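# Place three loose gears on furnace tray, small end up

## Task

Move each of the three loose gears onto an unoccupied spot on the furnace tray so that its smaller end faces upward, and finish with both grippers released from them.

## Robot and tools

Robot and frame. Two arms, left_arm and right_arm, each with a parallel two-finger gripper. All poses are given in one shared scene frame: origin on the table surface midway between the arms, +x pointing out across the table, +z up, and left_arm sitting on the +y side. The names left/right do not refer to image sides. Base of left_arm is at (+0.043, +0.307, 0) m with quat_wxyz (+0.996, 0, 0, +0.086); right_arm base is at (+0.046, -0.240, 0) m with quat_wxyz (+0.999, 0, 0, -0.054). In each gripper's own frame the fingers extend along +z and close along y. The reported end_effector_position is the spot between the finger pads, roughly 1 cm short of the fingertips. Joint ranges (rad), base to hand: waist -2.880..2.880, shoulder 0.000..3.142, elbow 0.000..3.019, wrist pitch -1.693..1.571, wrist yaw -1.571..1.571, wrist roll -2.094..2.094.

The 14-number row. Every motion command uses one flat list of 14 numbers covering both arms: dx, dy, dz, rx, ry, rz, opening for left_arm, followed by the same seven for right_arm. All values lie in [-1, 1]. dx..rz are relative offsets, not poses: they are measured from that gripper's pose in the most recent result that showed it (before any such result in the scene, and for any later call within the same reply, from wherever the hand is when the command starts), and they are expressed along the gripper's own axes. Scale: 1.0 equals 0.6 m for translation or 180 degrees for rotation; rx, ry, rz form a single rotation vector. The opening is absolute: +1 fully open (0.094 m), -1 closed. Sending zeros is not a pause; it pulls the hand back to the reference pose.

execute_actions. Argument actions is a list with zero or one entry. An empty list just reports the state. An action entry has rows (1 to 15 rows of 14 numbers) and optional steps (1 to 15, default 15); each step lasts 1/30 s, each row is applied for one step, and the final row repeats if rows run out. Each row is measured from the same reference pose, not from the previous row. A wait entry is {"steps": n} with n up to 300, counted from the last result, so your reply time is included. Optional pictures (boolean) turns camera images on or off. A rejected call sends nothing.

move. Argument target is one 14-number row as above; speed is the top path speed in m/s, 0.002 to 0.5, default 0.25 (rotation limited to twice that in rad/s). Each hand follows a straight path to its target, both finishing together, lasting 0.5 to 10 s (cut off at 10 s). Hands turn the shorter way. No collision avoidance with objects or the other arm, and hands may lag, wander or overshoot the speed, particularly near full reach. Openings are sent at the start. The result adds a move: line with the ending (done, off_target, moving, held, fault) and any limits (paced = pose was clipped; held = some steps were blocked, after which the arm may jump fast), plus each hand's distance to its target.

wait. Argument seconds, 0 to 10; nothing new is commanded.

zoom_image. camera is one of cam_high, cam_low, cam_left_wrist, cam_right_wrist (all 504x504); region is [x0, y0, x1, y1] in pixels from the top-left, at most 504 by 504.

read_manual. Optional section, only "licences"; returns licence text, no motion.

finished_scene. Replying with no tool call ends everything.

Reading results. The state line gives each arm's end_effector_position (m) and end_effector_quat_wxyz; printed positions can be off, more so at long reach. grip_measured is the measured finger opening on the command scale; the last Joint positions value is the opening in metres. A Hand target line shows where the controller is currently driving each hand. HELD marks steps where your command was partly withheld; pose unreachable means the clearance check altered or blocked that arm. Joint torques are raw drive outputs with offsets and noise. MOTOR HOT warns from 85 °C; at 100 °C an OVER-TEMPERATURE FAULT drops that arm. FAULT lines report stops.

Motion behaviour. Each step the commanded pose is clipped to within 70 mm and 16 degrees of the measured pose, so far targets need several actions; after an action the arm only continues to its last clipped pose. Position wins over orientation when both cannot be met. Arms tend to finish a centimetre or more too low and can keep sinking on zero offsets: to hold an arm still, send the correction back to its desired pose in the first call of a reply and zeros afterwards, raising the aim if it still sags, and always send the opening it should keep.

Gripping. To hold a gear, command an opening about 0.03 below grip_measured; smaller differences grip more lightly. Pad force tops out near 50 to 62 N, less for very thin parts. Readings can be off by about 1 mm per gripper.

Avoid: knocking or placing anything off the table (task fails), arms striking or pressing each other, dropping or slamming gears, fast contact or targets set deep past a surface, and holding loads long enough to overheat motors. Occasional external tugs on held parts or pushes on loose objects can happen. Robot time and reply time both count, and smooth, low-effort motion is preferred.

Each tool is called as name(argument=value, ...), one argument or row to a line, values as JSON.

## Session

execute_actions(
  actions=[],
)

zoom_image(
  camera="cam_high",
  region=[60, 140, 460, 440],
)

Scene clock: 0.00 s of 6000.00 s.
left_arm: end_effector_position=(+0.6255, +0.5410, +0.1298) grip_measured=+1.000 end_effector_quat_wxyz=(+0.328, +0.583, +0.550, +0.500) | right_arm: end_effector_position=(+0.4713, -0.1541, +0.2298) grip_measured=+1.000 end_effector_quat_wxyz=(+0.093, -0.274, +0.940, -0.178)
Joint positions: left_arm=[0.284 1.735 0.863 0.573 0.268 1.887 0.094] | right_arm=[ 0.452  1.365  1.222 -1.255  0.368 -0.255  0.094]
Joint velocities: left_arm=[ 0.015  0.005  0.012 -0.007  0.081 -0.037  0.   ] | right_arm=[ 0.015  0.005 -0.017 -0.002  0.022  0.037  0.   ]
Joint torques (N m, as the arm reports them, + toward a larger angle): no reading
Motor temperatures (°C, as the motors report them): left_arm=[29 32 28 28 29 30] | right_arm=[27 30 29 30 29 26]
Hand target (left_arm): +0.633, +0.545, +0.142; +0.331, +0.579, +0.542, +0.511
Hand target (right_arm): +0.480, -0.151, +0.246; +0.112, -0.270, +0.940, -0.177

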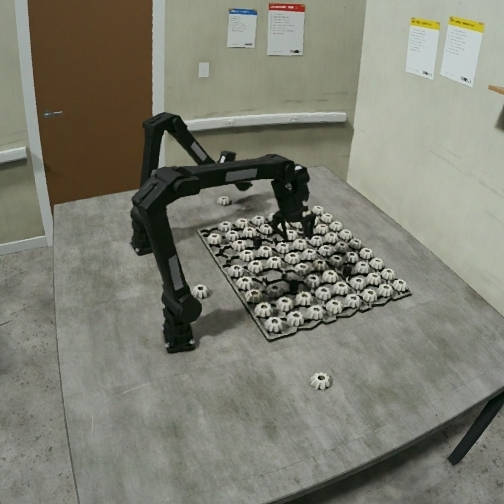

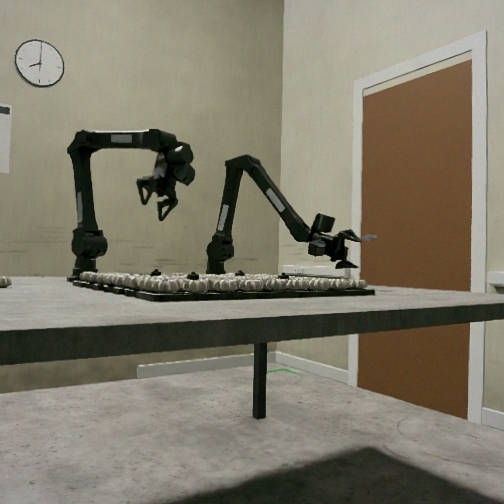

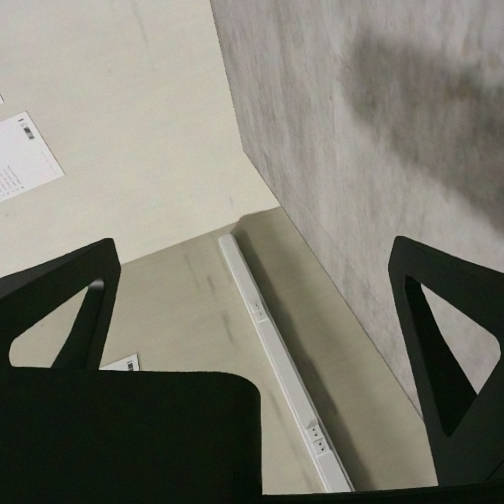

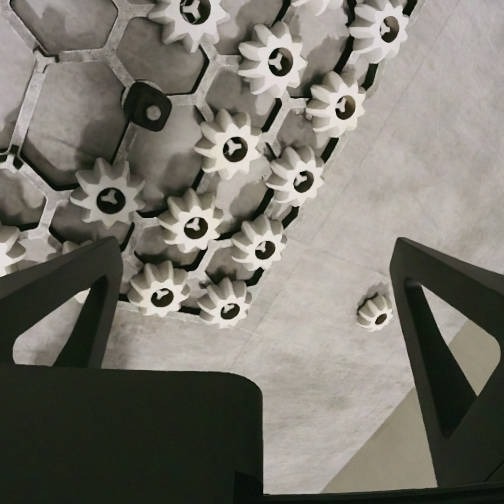

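Region (60, 140, 460, 440) of cam_high's 504x504 image, scaled by 1.260, with more detail than that image has; it fills the top 378 rows of this view, and the rest is white.

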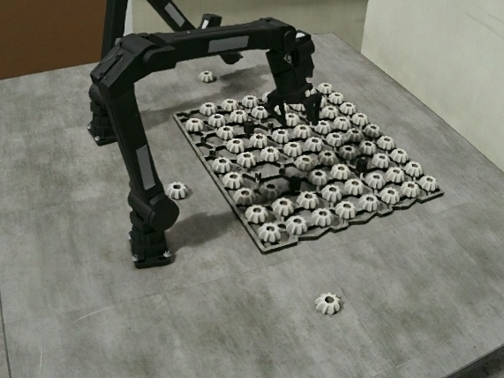

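move(
  target=[0.026,-0.021,-0.282,0.411,0.0855,-0.239,1, 0.49,-0.377,0.316,-0.1286,0.0092,-0.0792,1],
  speed=0.3,
)

Scene clock: 30.43 s of 6000.00 s.
left_arm: end_effector_position=(+0.4444, +0.5167, +0.1548) grip_measured=+1.000 end_effector_quat_wxyz=(-0.007, +0.374, +0.927, -0.014) | right_arm: end_effector_position=(+0.3706, -0.5364, +0.1053) grip_measured=+1.000 end_effector_quat_wxyz=(-0.007, -0.390, +0.921, +0.016)
Joint positions: left_arm=[ 0.315  1.581  1.295 -1.315  0.008  1.253  0.094] | right_arm=[-0.631  1.596  1.174 -1.183 -0.001 -1.541  0.094]
Joint velocities: left_arm=[-0.005 -0.005 -0.007 -0.007 -0.007 -0.007  0.   ] | right_arm=[ 0.005 -0.024 -0.002 -0.007  0.051 -0.066  0.   ]
Joint torques (N m, as the arm reports them, + toward a larger angle): left_arm=[  1.09 -11.55  11.64  -0.33   0.18  -0.14] | right_arm=[ 0.49 -9.86 10.77 -0.01 -0.09 -0.04]
Motor temperatures (°C, as the motors report them): left_arm=[29 33 32 28 29 30] | right_arm=[27 30 33 30 29 26]
Hand target (left_arm): +0.459, +0.528, +0.170; +0.004, +0.365, +0.931, -0.003
Hand target (right_arm): +0.388, -0.550, +0.127; +0.005, -0.397, +0.918, -0.006
Off the commanded pose (left_arm): 0.025 m, 2 deg.
Off the commanded pose (right_arm): 0.025 m, 2 deg.
After step 90, 24.33 s passed at rest.
move: off_target (left_arm, right_arm)

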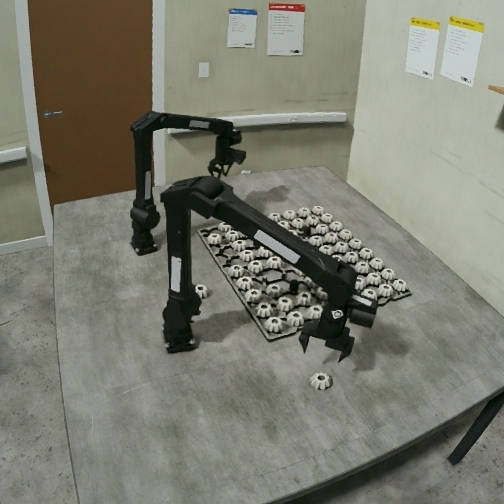

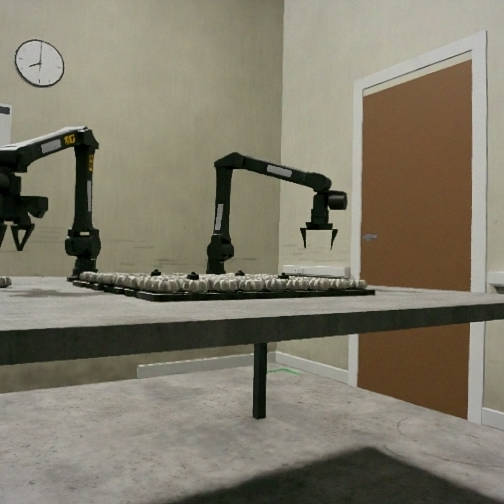

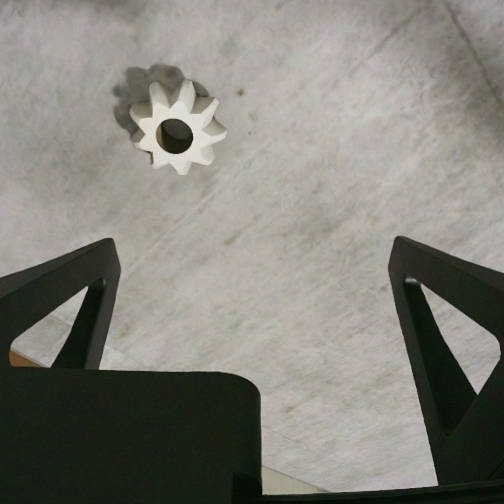

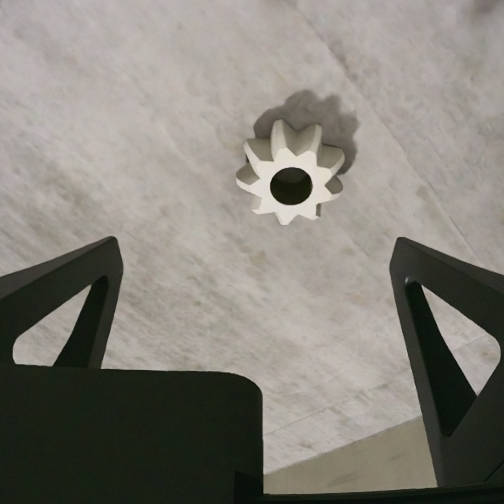

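move(
  target=[0.003,0.084,0.229,-0.014,-0.001,0,1, 0.018,-0.038,0.148,0.015,0,0,1],
  speed=0.12,
)

Scene clock: 41.57 s of 6000.00 s.
left_arm: end_effector_position=(+0.4762, +0.5481, +0.0213) grip_measured=+1.000 end_effector_quat_wxyz=(+0.003, +0.373, +0.928, +0.003) | right_arm: end_effector_position=(+0.3783, -0.5551, +0.0203) grip_measured=+1.000 end_effector_quat_wxyz=(+0.003, -0.389, +0.921, -0.005)
Joint positions: left_arm=[ 0.338  1.81   1.212 -0.964  0.     1.274  0.094] | right_arm=[-0.65   1.729  1.09  -0.922 -0.001 -1.558  0.094]
Joint velocities: left_arm=[-0.005 -0.005 -0.002 -0.002  0.051 -0.11   0.   ] | right_arm=[ 0.005 -0.015 -0.007 -0.002 -0.007 -0.022  0.   ]
Joint torques (N m, as the arm reports them, + toward a larger angle): left_arm=[  1.12 -14.31   6.46   0.8    0.     0.06] | right_arm=[ -0.11 -11.64   5.43   0.98   0.04  -0.03]
Motor temperatures (°C, as the motors report them): left_arm=[29 33 33 28 29 30] | right_arm=[27 30 33 30 29 26]
Hand target (left_arm): +0.475, +0.553, +0.017; +0.003, +0.374, +0.927, +0.006
Hand target (right_arm): +0.376, -0.558, +0.016; +0.003, -0.390, +0.921, -0.006
Off the commanded pose (left_arm): 0.006 m, 0 deg.
Off the commanded pose (right_arm): 0.005 m, 0 deg.
After step 90, 6.50 s passed at rest.
move: done

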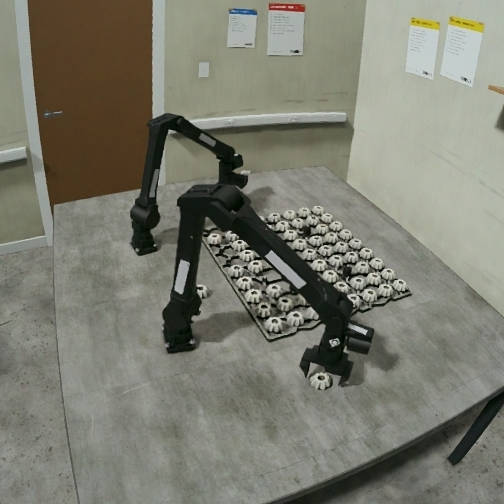

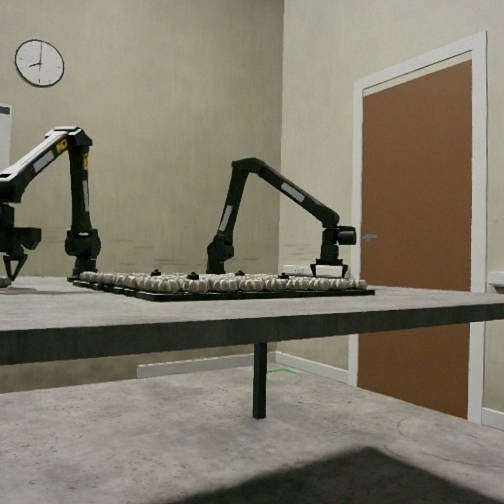

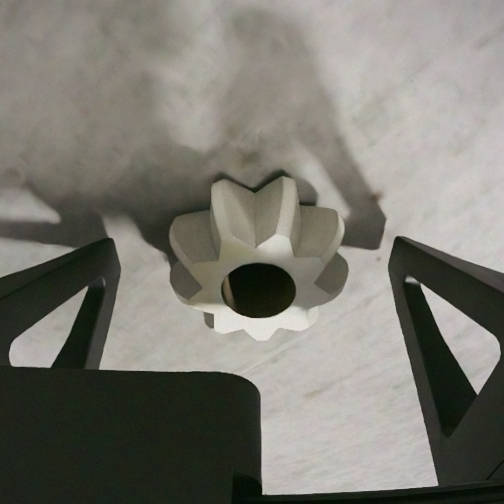

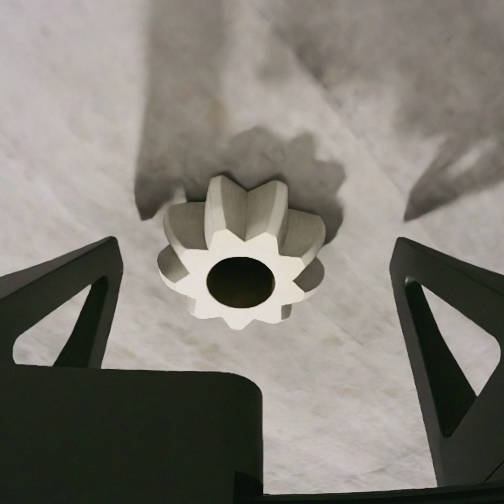

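move(
  target=[0,0,0.004,0,0,0,1, 0,0,0.012,0,0,0,1],
  speed=0.05,
)

move(
  target=[0,0,0,0,0,0,0.12, 0,0,0,0,0,0,0.12],
  speed=0.05,
)

move(
  target=[-0.01,0.032,-0.15,-0.018,-0.006,0,0.12, 0,-0.033,-0.15,0.019,0,0,0.12],
  speed=0.15,
)

move(
  target=[-0.116,-0.461,-0.092,0,0,0,0.12, -0.625,0.499,-0.092,0,0,0,0.12],
  speed=0.25,
)

Scene clock: 51.83 s of 6000.00 s.
left_arm: end_effector_position=(+0.4762, +0.5481, +0.0213) grip_measured=+1.000 end_effector_quat_wxyz=(+0.003, +0.373, +0.928, +0.003) | right_arm: end_effector_position=(+0.3790, -0.5558, +0.0203) grip_measured=+1.000 end_effector_quat_wxyz=(+0.003, -0.389, +0.921, -0.006)
Joint positions: left_arm=[ 0.338  1.81   1.212 -0.964  0.     1.274  0.094] | right_arm=[-0.65   1.729  1.09  -0.918 -0.001 -1.558  0.094]
Joint velocities: left_arm=[-0.015 -0.005  0.002 -0.017  0.022 -0.051  0.   ] | right_arm=[-0.024 -0.005  0.002 -0.007  0.007 -0.037  0.   ]
Joint torques (N m, as the arm reports them, + toward a larger angle): left_arm=[  0.41 -14.58   6.46   0.42   0.08  -0.02] | right_arm=[  0.59 -10.48   5.5    1.03   0.     0.07]
Motor temperatures (°C, as the motors report them): left_arm=[29 33 32 28 29 30] | right_arm=[27 31 32 30 29 26]
Hand target (left_arm): +0.476, +0.548, +0.019; +0.003, +0.373, +0.928, +0.003
Hand target (right_arm): +0.378, -0.555, +0.013; +0.003, -0.389, +0.921, -0.004
Off the commanded pose (left_arm): 0.002 m, 0 deg.
Off the commanded pose (right_arm): 0.007 m, 0 deg.
After step 90, 6.57 s passed at rest.
move: done

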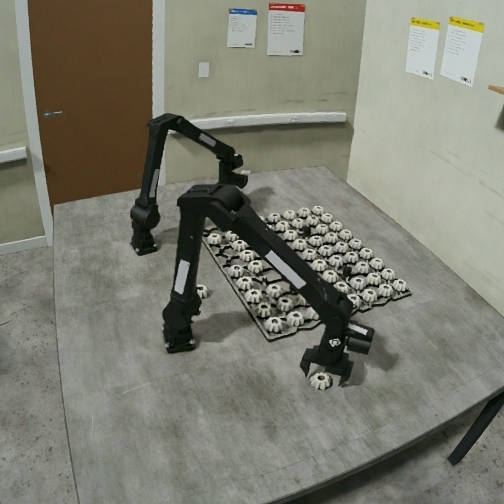

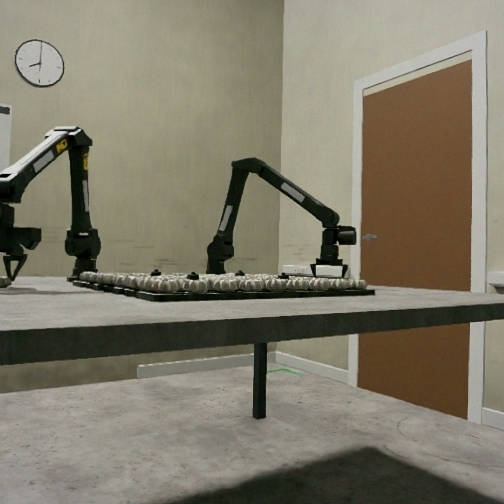

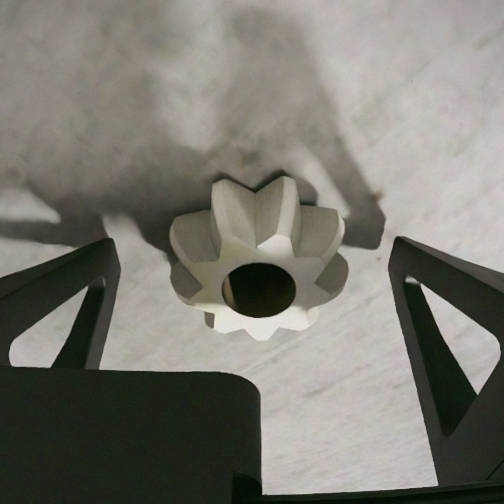

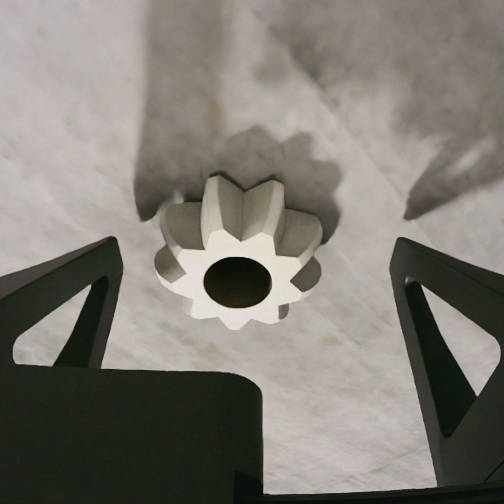

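Scene clock: 52.33 s of 6000.00 s.
left_arm: end_effector_position=(+0.4762, +0.5482, +0.0213) grip_measured=+0.199 end_effector_quat_wxyz=(+0.003, +0.373, +0.928, +0.003) | right_arm: end_effector_position=(+0.3787, -0.5556, +0.0200) grip_measured=+0.153 end_effector_quat_wxyz=(+0.003, -0.389, +0.921, -0.006)
Joint positions: left_arm=[ 0.338  1.81   1.212 -0.964  0.     1.274  0.056] | right_arm=[-0.65   1.729  1.089 -0.917 -0.001 -1.558  0.054]
Joint velocities: left_arm=[-0.005 -0.005 -0.002 -0.002  0.022  0.007  0.   ] | right_arm=[-0.005 -0.015 -0.002  0.007 -0.051 -0.095 -0.001]
Joint torques (N m, as the arm reports them, + toward a larger angle): left_arm=[  0.4  -14.84   6.63   0.21   0.09  -0.02] | right_arm=[  1.45 -11.61   6.14   0.54   0.     0.08]
Motor temperatures (°C, as the motors report them): left_arm=[29 33 32 28 29 30] | right_arm=[27 31 32 30 29 26]
Hand target (left_arm): +0.476, +0.548, +0.021; +0.003, +0.373, +0.928, +0.003
Hand target (right_arm): +0.379, -0.556, +0.020; +0.003, -0.389, +0.921, -0.006
Off the commanded pose (left_arm): 0.000 m, 0 deg.
Off the commanded pose (right_arm): 0.001 m, 0 deg.
move: done

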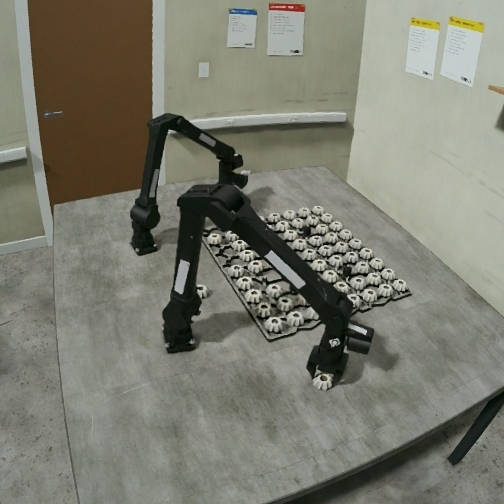

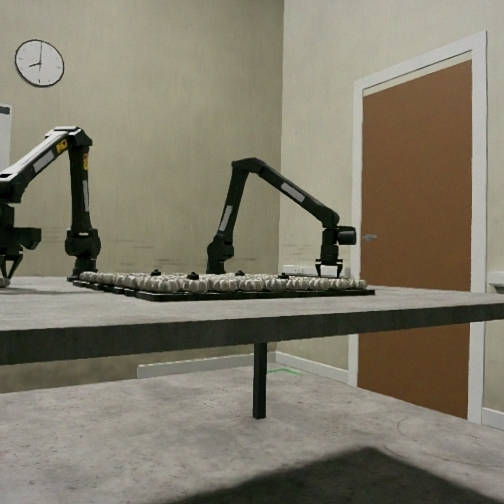

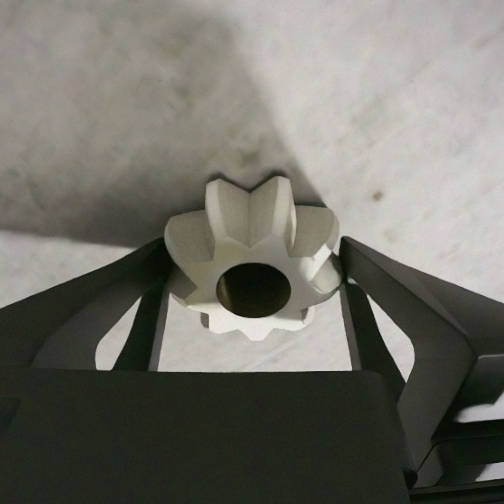

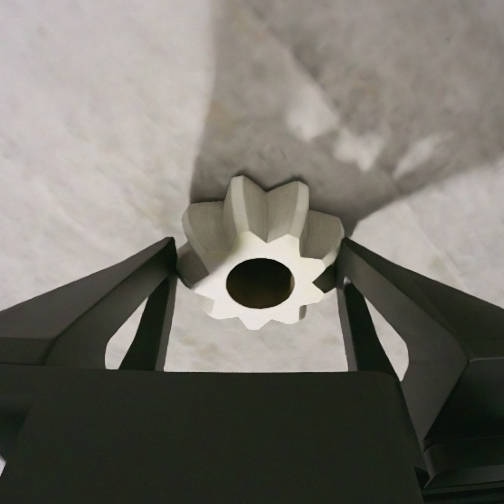

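Scene clock: 53.43 s of 6000.00 s.
left_arm: end_effector_position=(+0.4726, +0.5461, +0.0804) grip_measured=+0.199 end_effector_quat_wxyz=(+0.001, +0.373, +0.928, +0.001) | right_arm: end_effector_position=(+0.3726, -0.5498, +0.0765) grip_measured=+0.149 end_effector_quat_wxyz=(-0.000, -0.389, +0.921, +0.002)
Joint positions: left_arm=[ 0.338  1.727  1.272 -1.114  0.     1.274  0.056] | right_arm=[-0.65   1.638  1.143 -1.08  -0.001 -1.558  0.054]
Joint velocities: left_arm=[-0.015 -0.005 -0.007  0.002 -0.095 -0.007 -0.001] | right_arm=[ 0.005  0.005 -0.002 -0.007 -0.081 -0.022  0.   ]
Joint torques (N m, as the arm reports them, + toward a larger angle): left_arm=[  0.33 -15.4   11.29  -0.3    0.12  -0.02] | right_arm=[  1.05 -12.71  10.82   0.05   0.02   0.13]
Motor temperatures (°C, as the motors report them): left_arm=[29 33 32 28 29 30] | right_arm=[27 31 32 30 29 26]
Hand target (left_arm): +0.492, +0.556, +0.111; +0.022, +0.373, +0.927, +0.026
Hand target (right_arm): +0.392, -0.567, +0.110; +0.015, -0.389, +0.920, -0.034
Off the commanded pose (left_arm): 0.039 m, 4 deg.
Off the commanded pose (right_arm): 0.043 m, 4 deg.
move: off_target (left_arm, right_arm)

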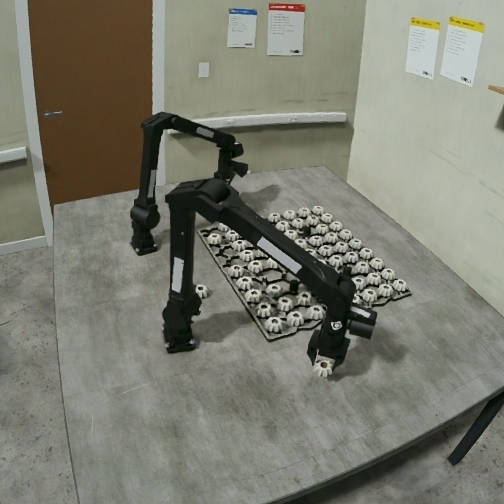

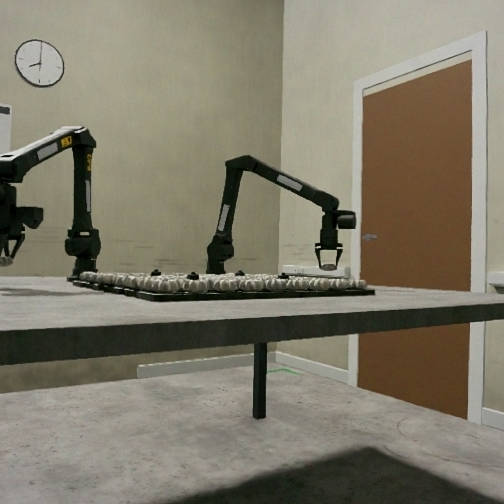

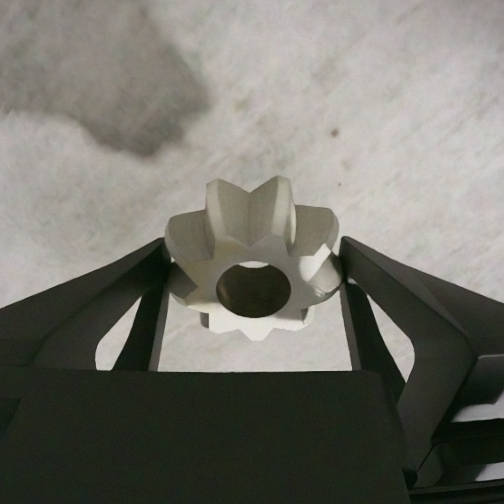

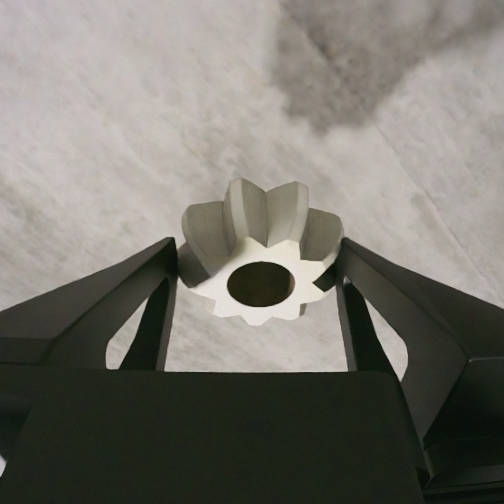

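Scene clock: 55.97 s of 6000.00 s.
left_arm: end_effector_position=(+0.3327, +0.2987, +0.1248) grip_measured=+0.199 end_effector_quat_wxyz=(-0.006, +0.379, +0.926, -0.003) | right_arm: end_effector_position=(+0.3899, -0.0784, +0.1035) grip_measured=+0.149 end_effector_quat_wxyz=(-0.037, -0.398, +0.917, +0.008)
Joint positions: left_arm=[-0.198  1.166  0.806 -1.223  0.     0.75   0.056] | right_arm=[ 0.541  1.475  1.028 -1.196 -0.017 -0.387  0.054]
Joint velocities: left_arm=[ 0.015  0.005  0.002 -0.012  0.007 -0.007  0.   ] | right_arm=[ 0.005 -0.005 -0.017  0.007 -0.037  0.007 -0.001]
Joint torques (N m, as the arm reports them, + toward a larger angle): left_arm=[ 0.4  -7.14  7.61 -0.26  0.03 -0.13] | right_arm=[ 0.52 -8.4  11.05  0.1   0.17  0.23]
Motor temperatures (°C, as the motors report them): left_arm=[29 33 32 28 29 30] | right_arm=[27 31 32 30 29 26]
Hand target (left_arm): +0.331, +0.299, +0.131; -0.002, +0.373, +0.928, -0.000
Hand target (right_arm): +0.414, -0.070, +0.129; -0.006, -0.389, +0.921, +0.007
Off the commanded pose (left_arm): 0.010 m, 1 deg.
Off the commanded pose (right_arm): 0.042 m, 4 deg.
move: off_target (right_arm)

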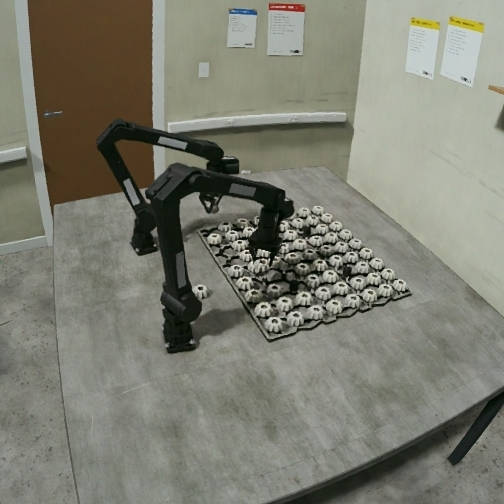

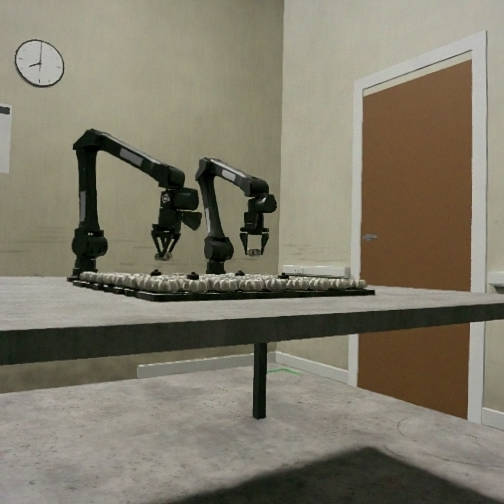

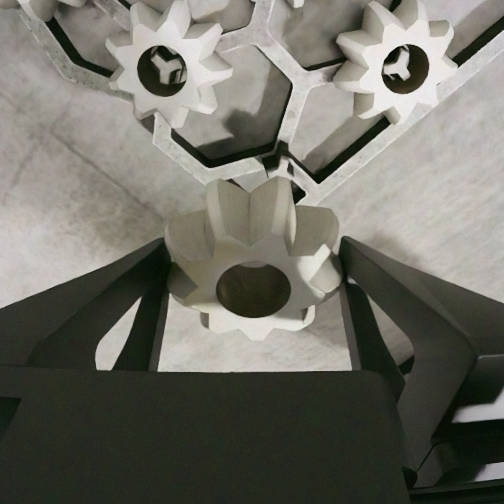

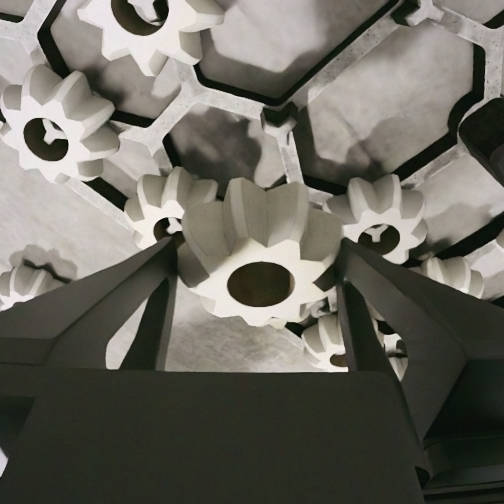

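move(
  target=[0.0007,-0.019,0.111,-0.0075,-0.0075,0,0.14, -0.043,-0.0145,0.073,0.017,-0.0255,0,0.11],
  speed=0.1,
)

Scene clock: 66.40 s of 6000.00 s.
left_arm: end_effector_position=(+0.3173, +0.2940, +0.0558) grip_measured=+0.199 end_effector_quat_wxyz=(-0.001, +0.380, +0.925, -0.001) | right_arm: end_effector_position=(+0.4069, -0.0717, +0.0553) grip_measured=+0.149 end_effector_quat_wxyz=(-0.000, -0.399, +0.917, +0.000)
Joint positions: left_arm=[-0.216  1.217  0.642 -0.999  0.     0.735  0.056] | right_arm=[ 0.546  1.543  0.961 -0.99  -0.001 -0.384  0.054]
Joint velocities: left_arm=[ 0.024 -0.005  0.002 -0.012 -0.066  0.081  0.001] | right_arm=[ 0.015 -0.005 -0.012 -0.017 -0.007 -0.095  0.001]
Joint torques (N m, as the arm reports them, + toward a larger angle): left_arm=[-0.25 -6.09  7.26  0.76  0.01 -0.1 ] | right_arm=[ 1.55 -9.35  6.37  1.14  0.19  0.22]
Motor temperatures (°C, as the motors report them): left_arm=[29 33 32 28 29 30] | right_arm=[27 31 33 30 29 26]
Hand target (left_arm): +0.324, +0.291, +0.058; +0.009, +0.379, +0.925, +0.004
Hand target (right_arm): +0.410, -0.067, +0.058; +0.011, -0.399, +0.917, -0.001
Off the commanded pose (left_arm): 0.007 m, 1 deg.
Off the commanded pose (right_arm): 0.007 m, 1 deg.
After step 90, 6.40 s passed at rest.
move: done

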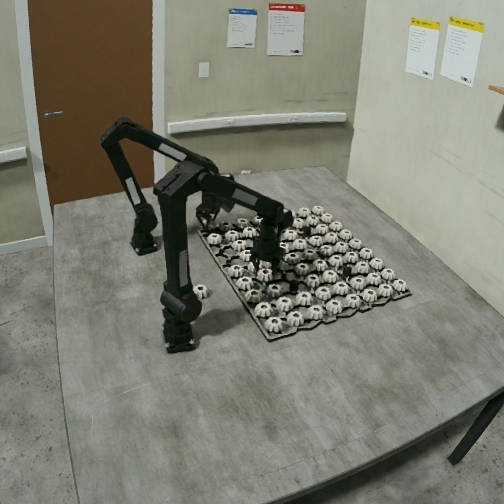

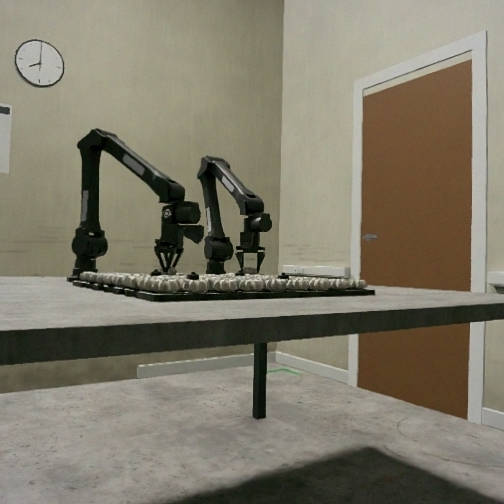

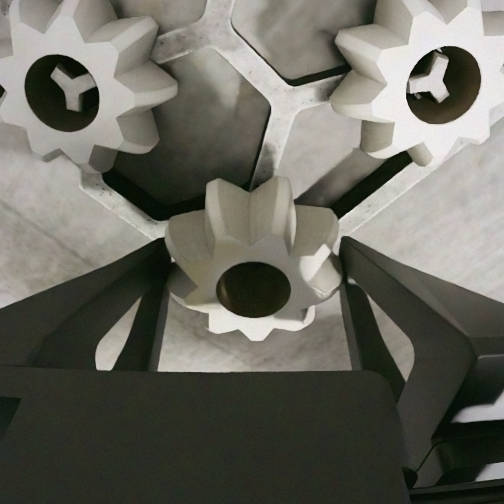

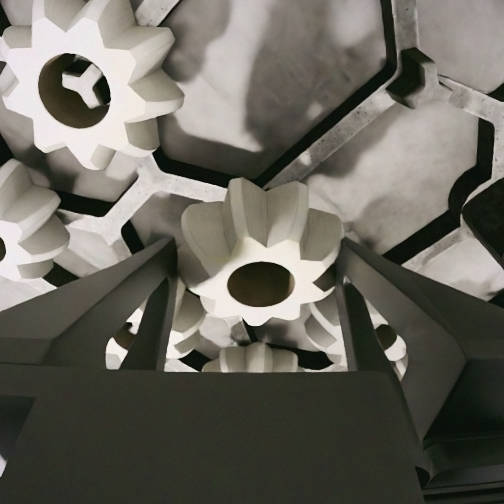

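move(
  target=[-0.016,-0.001,-0.003,-0.0045,-0.0045,0,0.14, -0.0105,0.0076,-0.004,0.003,-0.006,0,0.11],
  speed=0.04,
)

move(
  target=[-0.0095,0.0047,0.04,-0.0045,-0.0045,0,0.14, -0.01,-0.001,0.039,0.003,-0.006,0,0.11],
  speed=0.03,
)

Scene clock: 73.30 s of 6000.00 s.
left_arm: end_effector_position=(+0.3171, +0.2895, +0.0558) grip_measured=+0.199 end_effector_quat_wxyz=(-0.001, +0.382, +0.924, -0.001) | right_arm: end_effector_position=(+0.4052, -0.0681, +0.0553) grip_measured=+0.149 end_effector_quat_wxyz=(-0.000, -0.402, +0.916, +0.000)
Joint positions: left_arm=[-0.233  1.217  0.642 -0.999  0.     0.722  0.056] | right_arm=[ 0.556  1.543  0.961 -0.99  -0.001 -0.379  0.054]
Joint velocities: left_arm=[-0.015 -0.015 -0.012  0.007 -0.007 -0.022  0.   ] | right_arm=[-0.005 -0.015  0.002 -0.012  0.037 -0.095 -0.   ]
Joint torques (N m, as the arm reports them, + toward a larger angle): left_arm=[-0.11 -5.64  7.25  0.75  0.02 -0.1 ] | right_arm=[ 1.29 -9.64  6.15  1.1   0.16  0.17]
Motor temperatures (°C, as the motors report them): left_arm=[29 33 32 28 29 30] | right_arm=[27 31 33 30 29 26]
Hand target (left_arm): +0.324, +0.287, +0.058; +0.008, +0.380, +0.925, +0.003
Hand target (right_arm): +0.408, -0.064, +0.058; +0.010, -0.400, +0.917, -0.000
Off the commanded pose (left_arm): 0.007 m, 1 deg.
Off the commanded pose (right_arm): 0.005 m, 1 deg.
After step 90, 3.17 s passed at rest.
move: done

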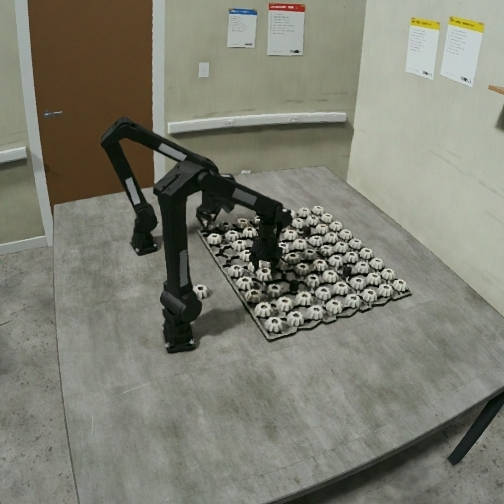

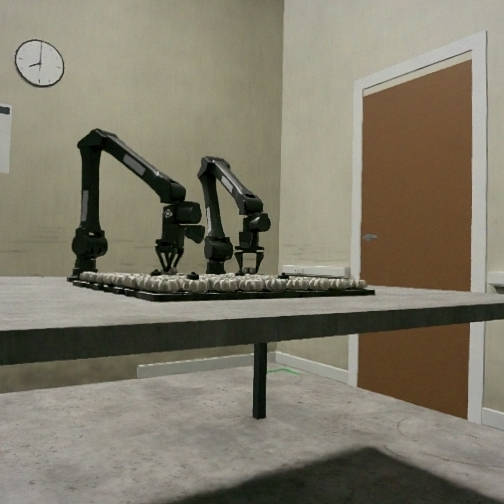

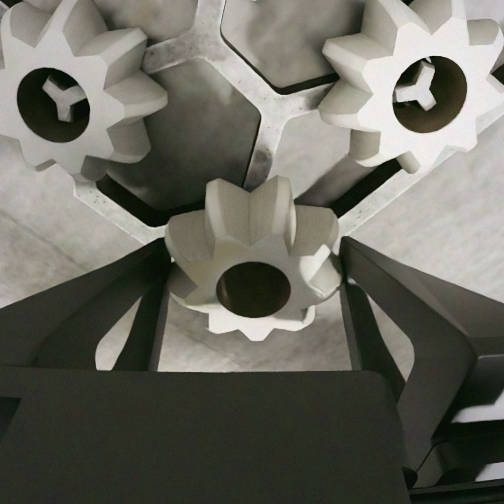

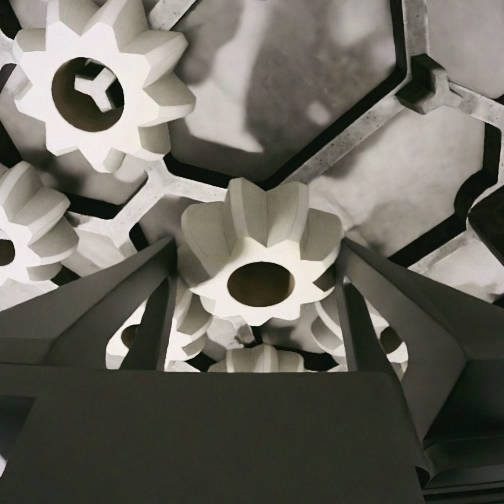

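Scene clock: 74.40 s of 6000.00 s.
left_arm: end_effector_position=(+0.3185, +0.2911, +0.0333) grip_measured=+0.199 end_effector_quat_wxyz=(-0.000, +0.382, +0.924, +0.005) | right_arm: end_effector_position=(+0.4058, -0.0687, +0.0366) grip_measured=+0.149 end_effector_quat_wxyz=(+0.000, -0.402, +0.916, -0.002)
Joint positions: left_arm=[-0.233  1.264  0.608 -0.913 -0.009  0.722  0.056] | right_arm=[ 0.556  1.573  0.938 -0.935  0.004 -0.379  0.054]
Joint velocities: left_arm=[ 0.005 -0.015  0.002  0.002  0.007 -0.037 -0.001] | right_arm=[ 0.005  0.005 -0.007 -0.007 -0.081  0.022  0.001]
Joint torques (N m, as the arm reports them, + toward a larger angle): left_arm=[-0.05 -5.59  6.44  0.96  0.31 -0.07] | right_arm=[ 1.04 -9.08  5.79  1.75 -0.04  0.12]
Motor temperatures (°C, as the motors report them): left_arm=[29 33 32 28 29 30] | right_arm=[27 31 33 30 29 26]
Hand target (left_arm): +0.323, +0.288, +0.032; +0.008, +0.382, +0.924, +0.003
Hand target (right_arm): +0.409, -0.065, +0.032; +0.010, -0.402, +0.916, -0.000
Off the commanded pose (left_arm): 0.006 m, 1 deg.
Off the commanded pose (right_arm): 0.008 m, 1 deg.
move: done

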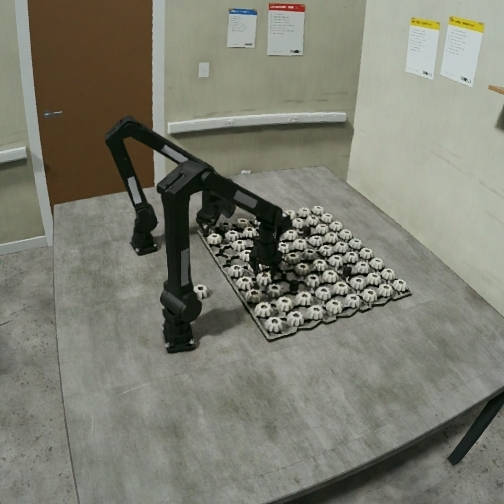

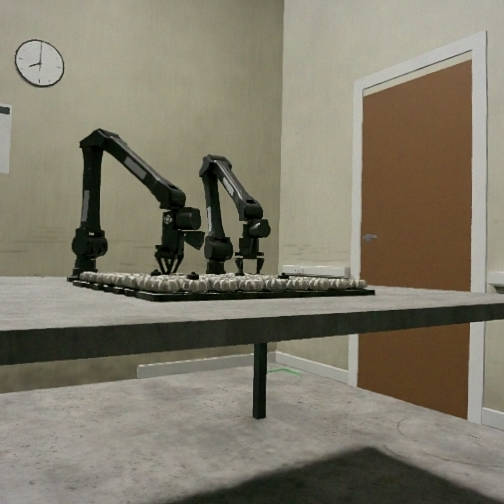

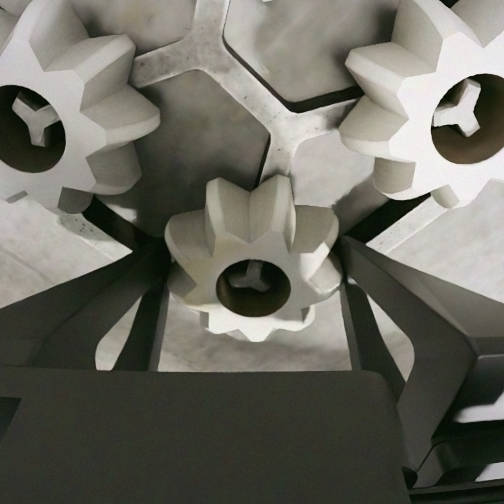

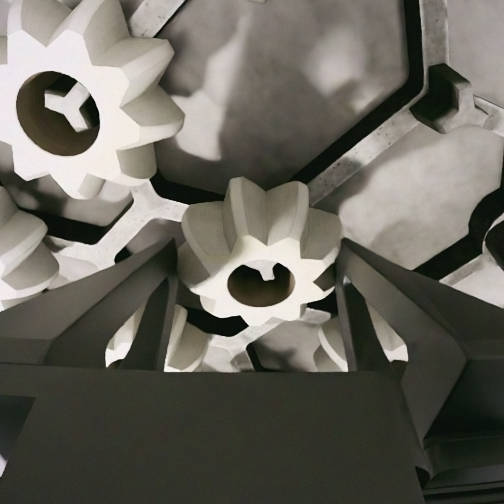

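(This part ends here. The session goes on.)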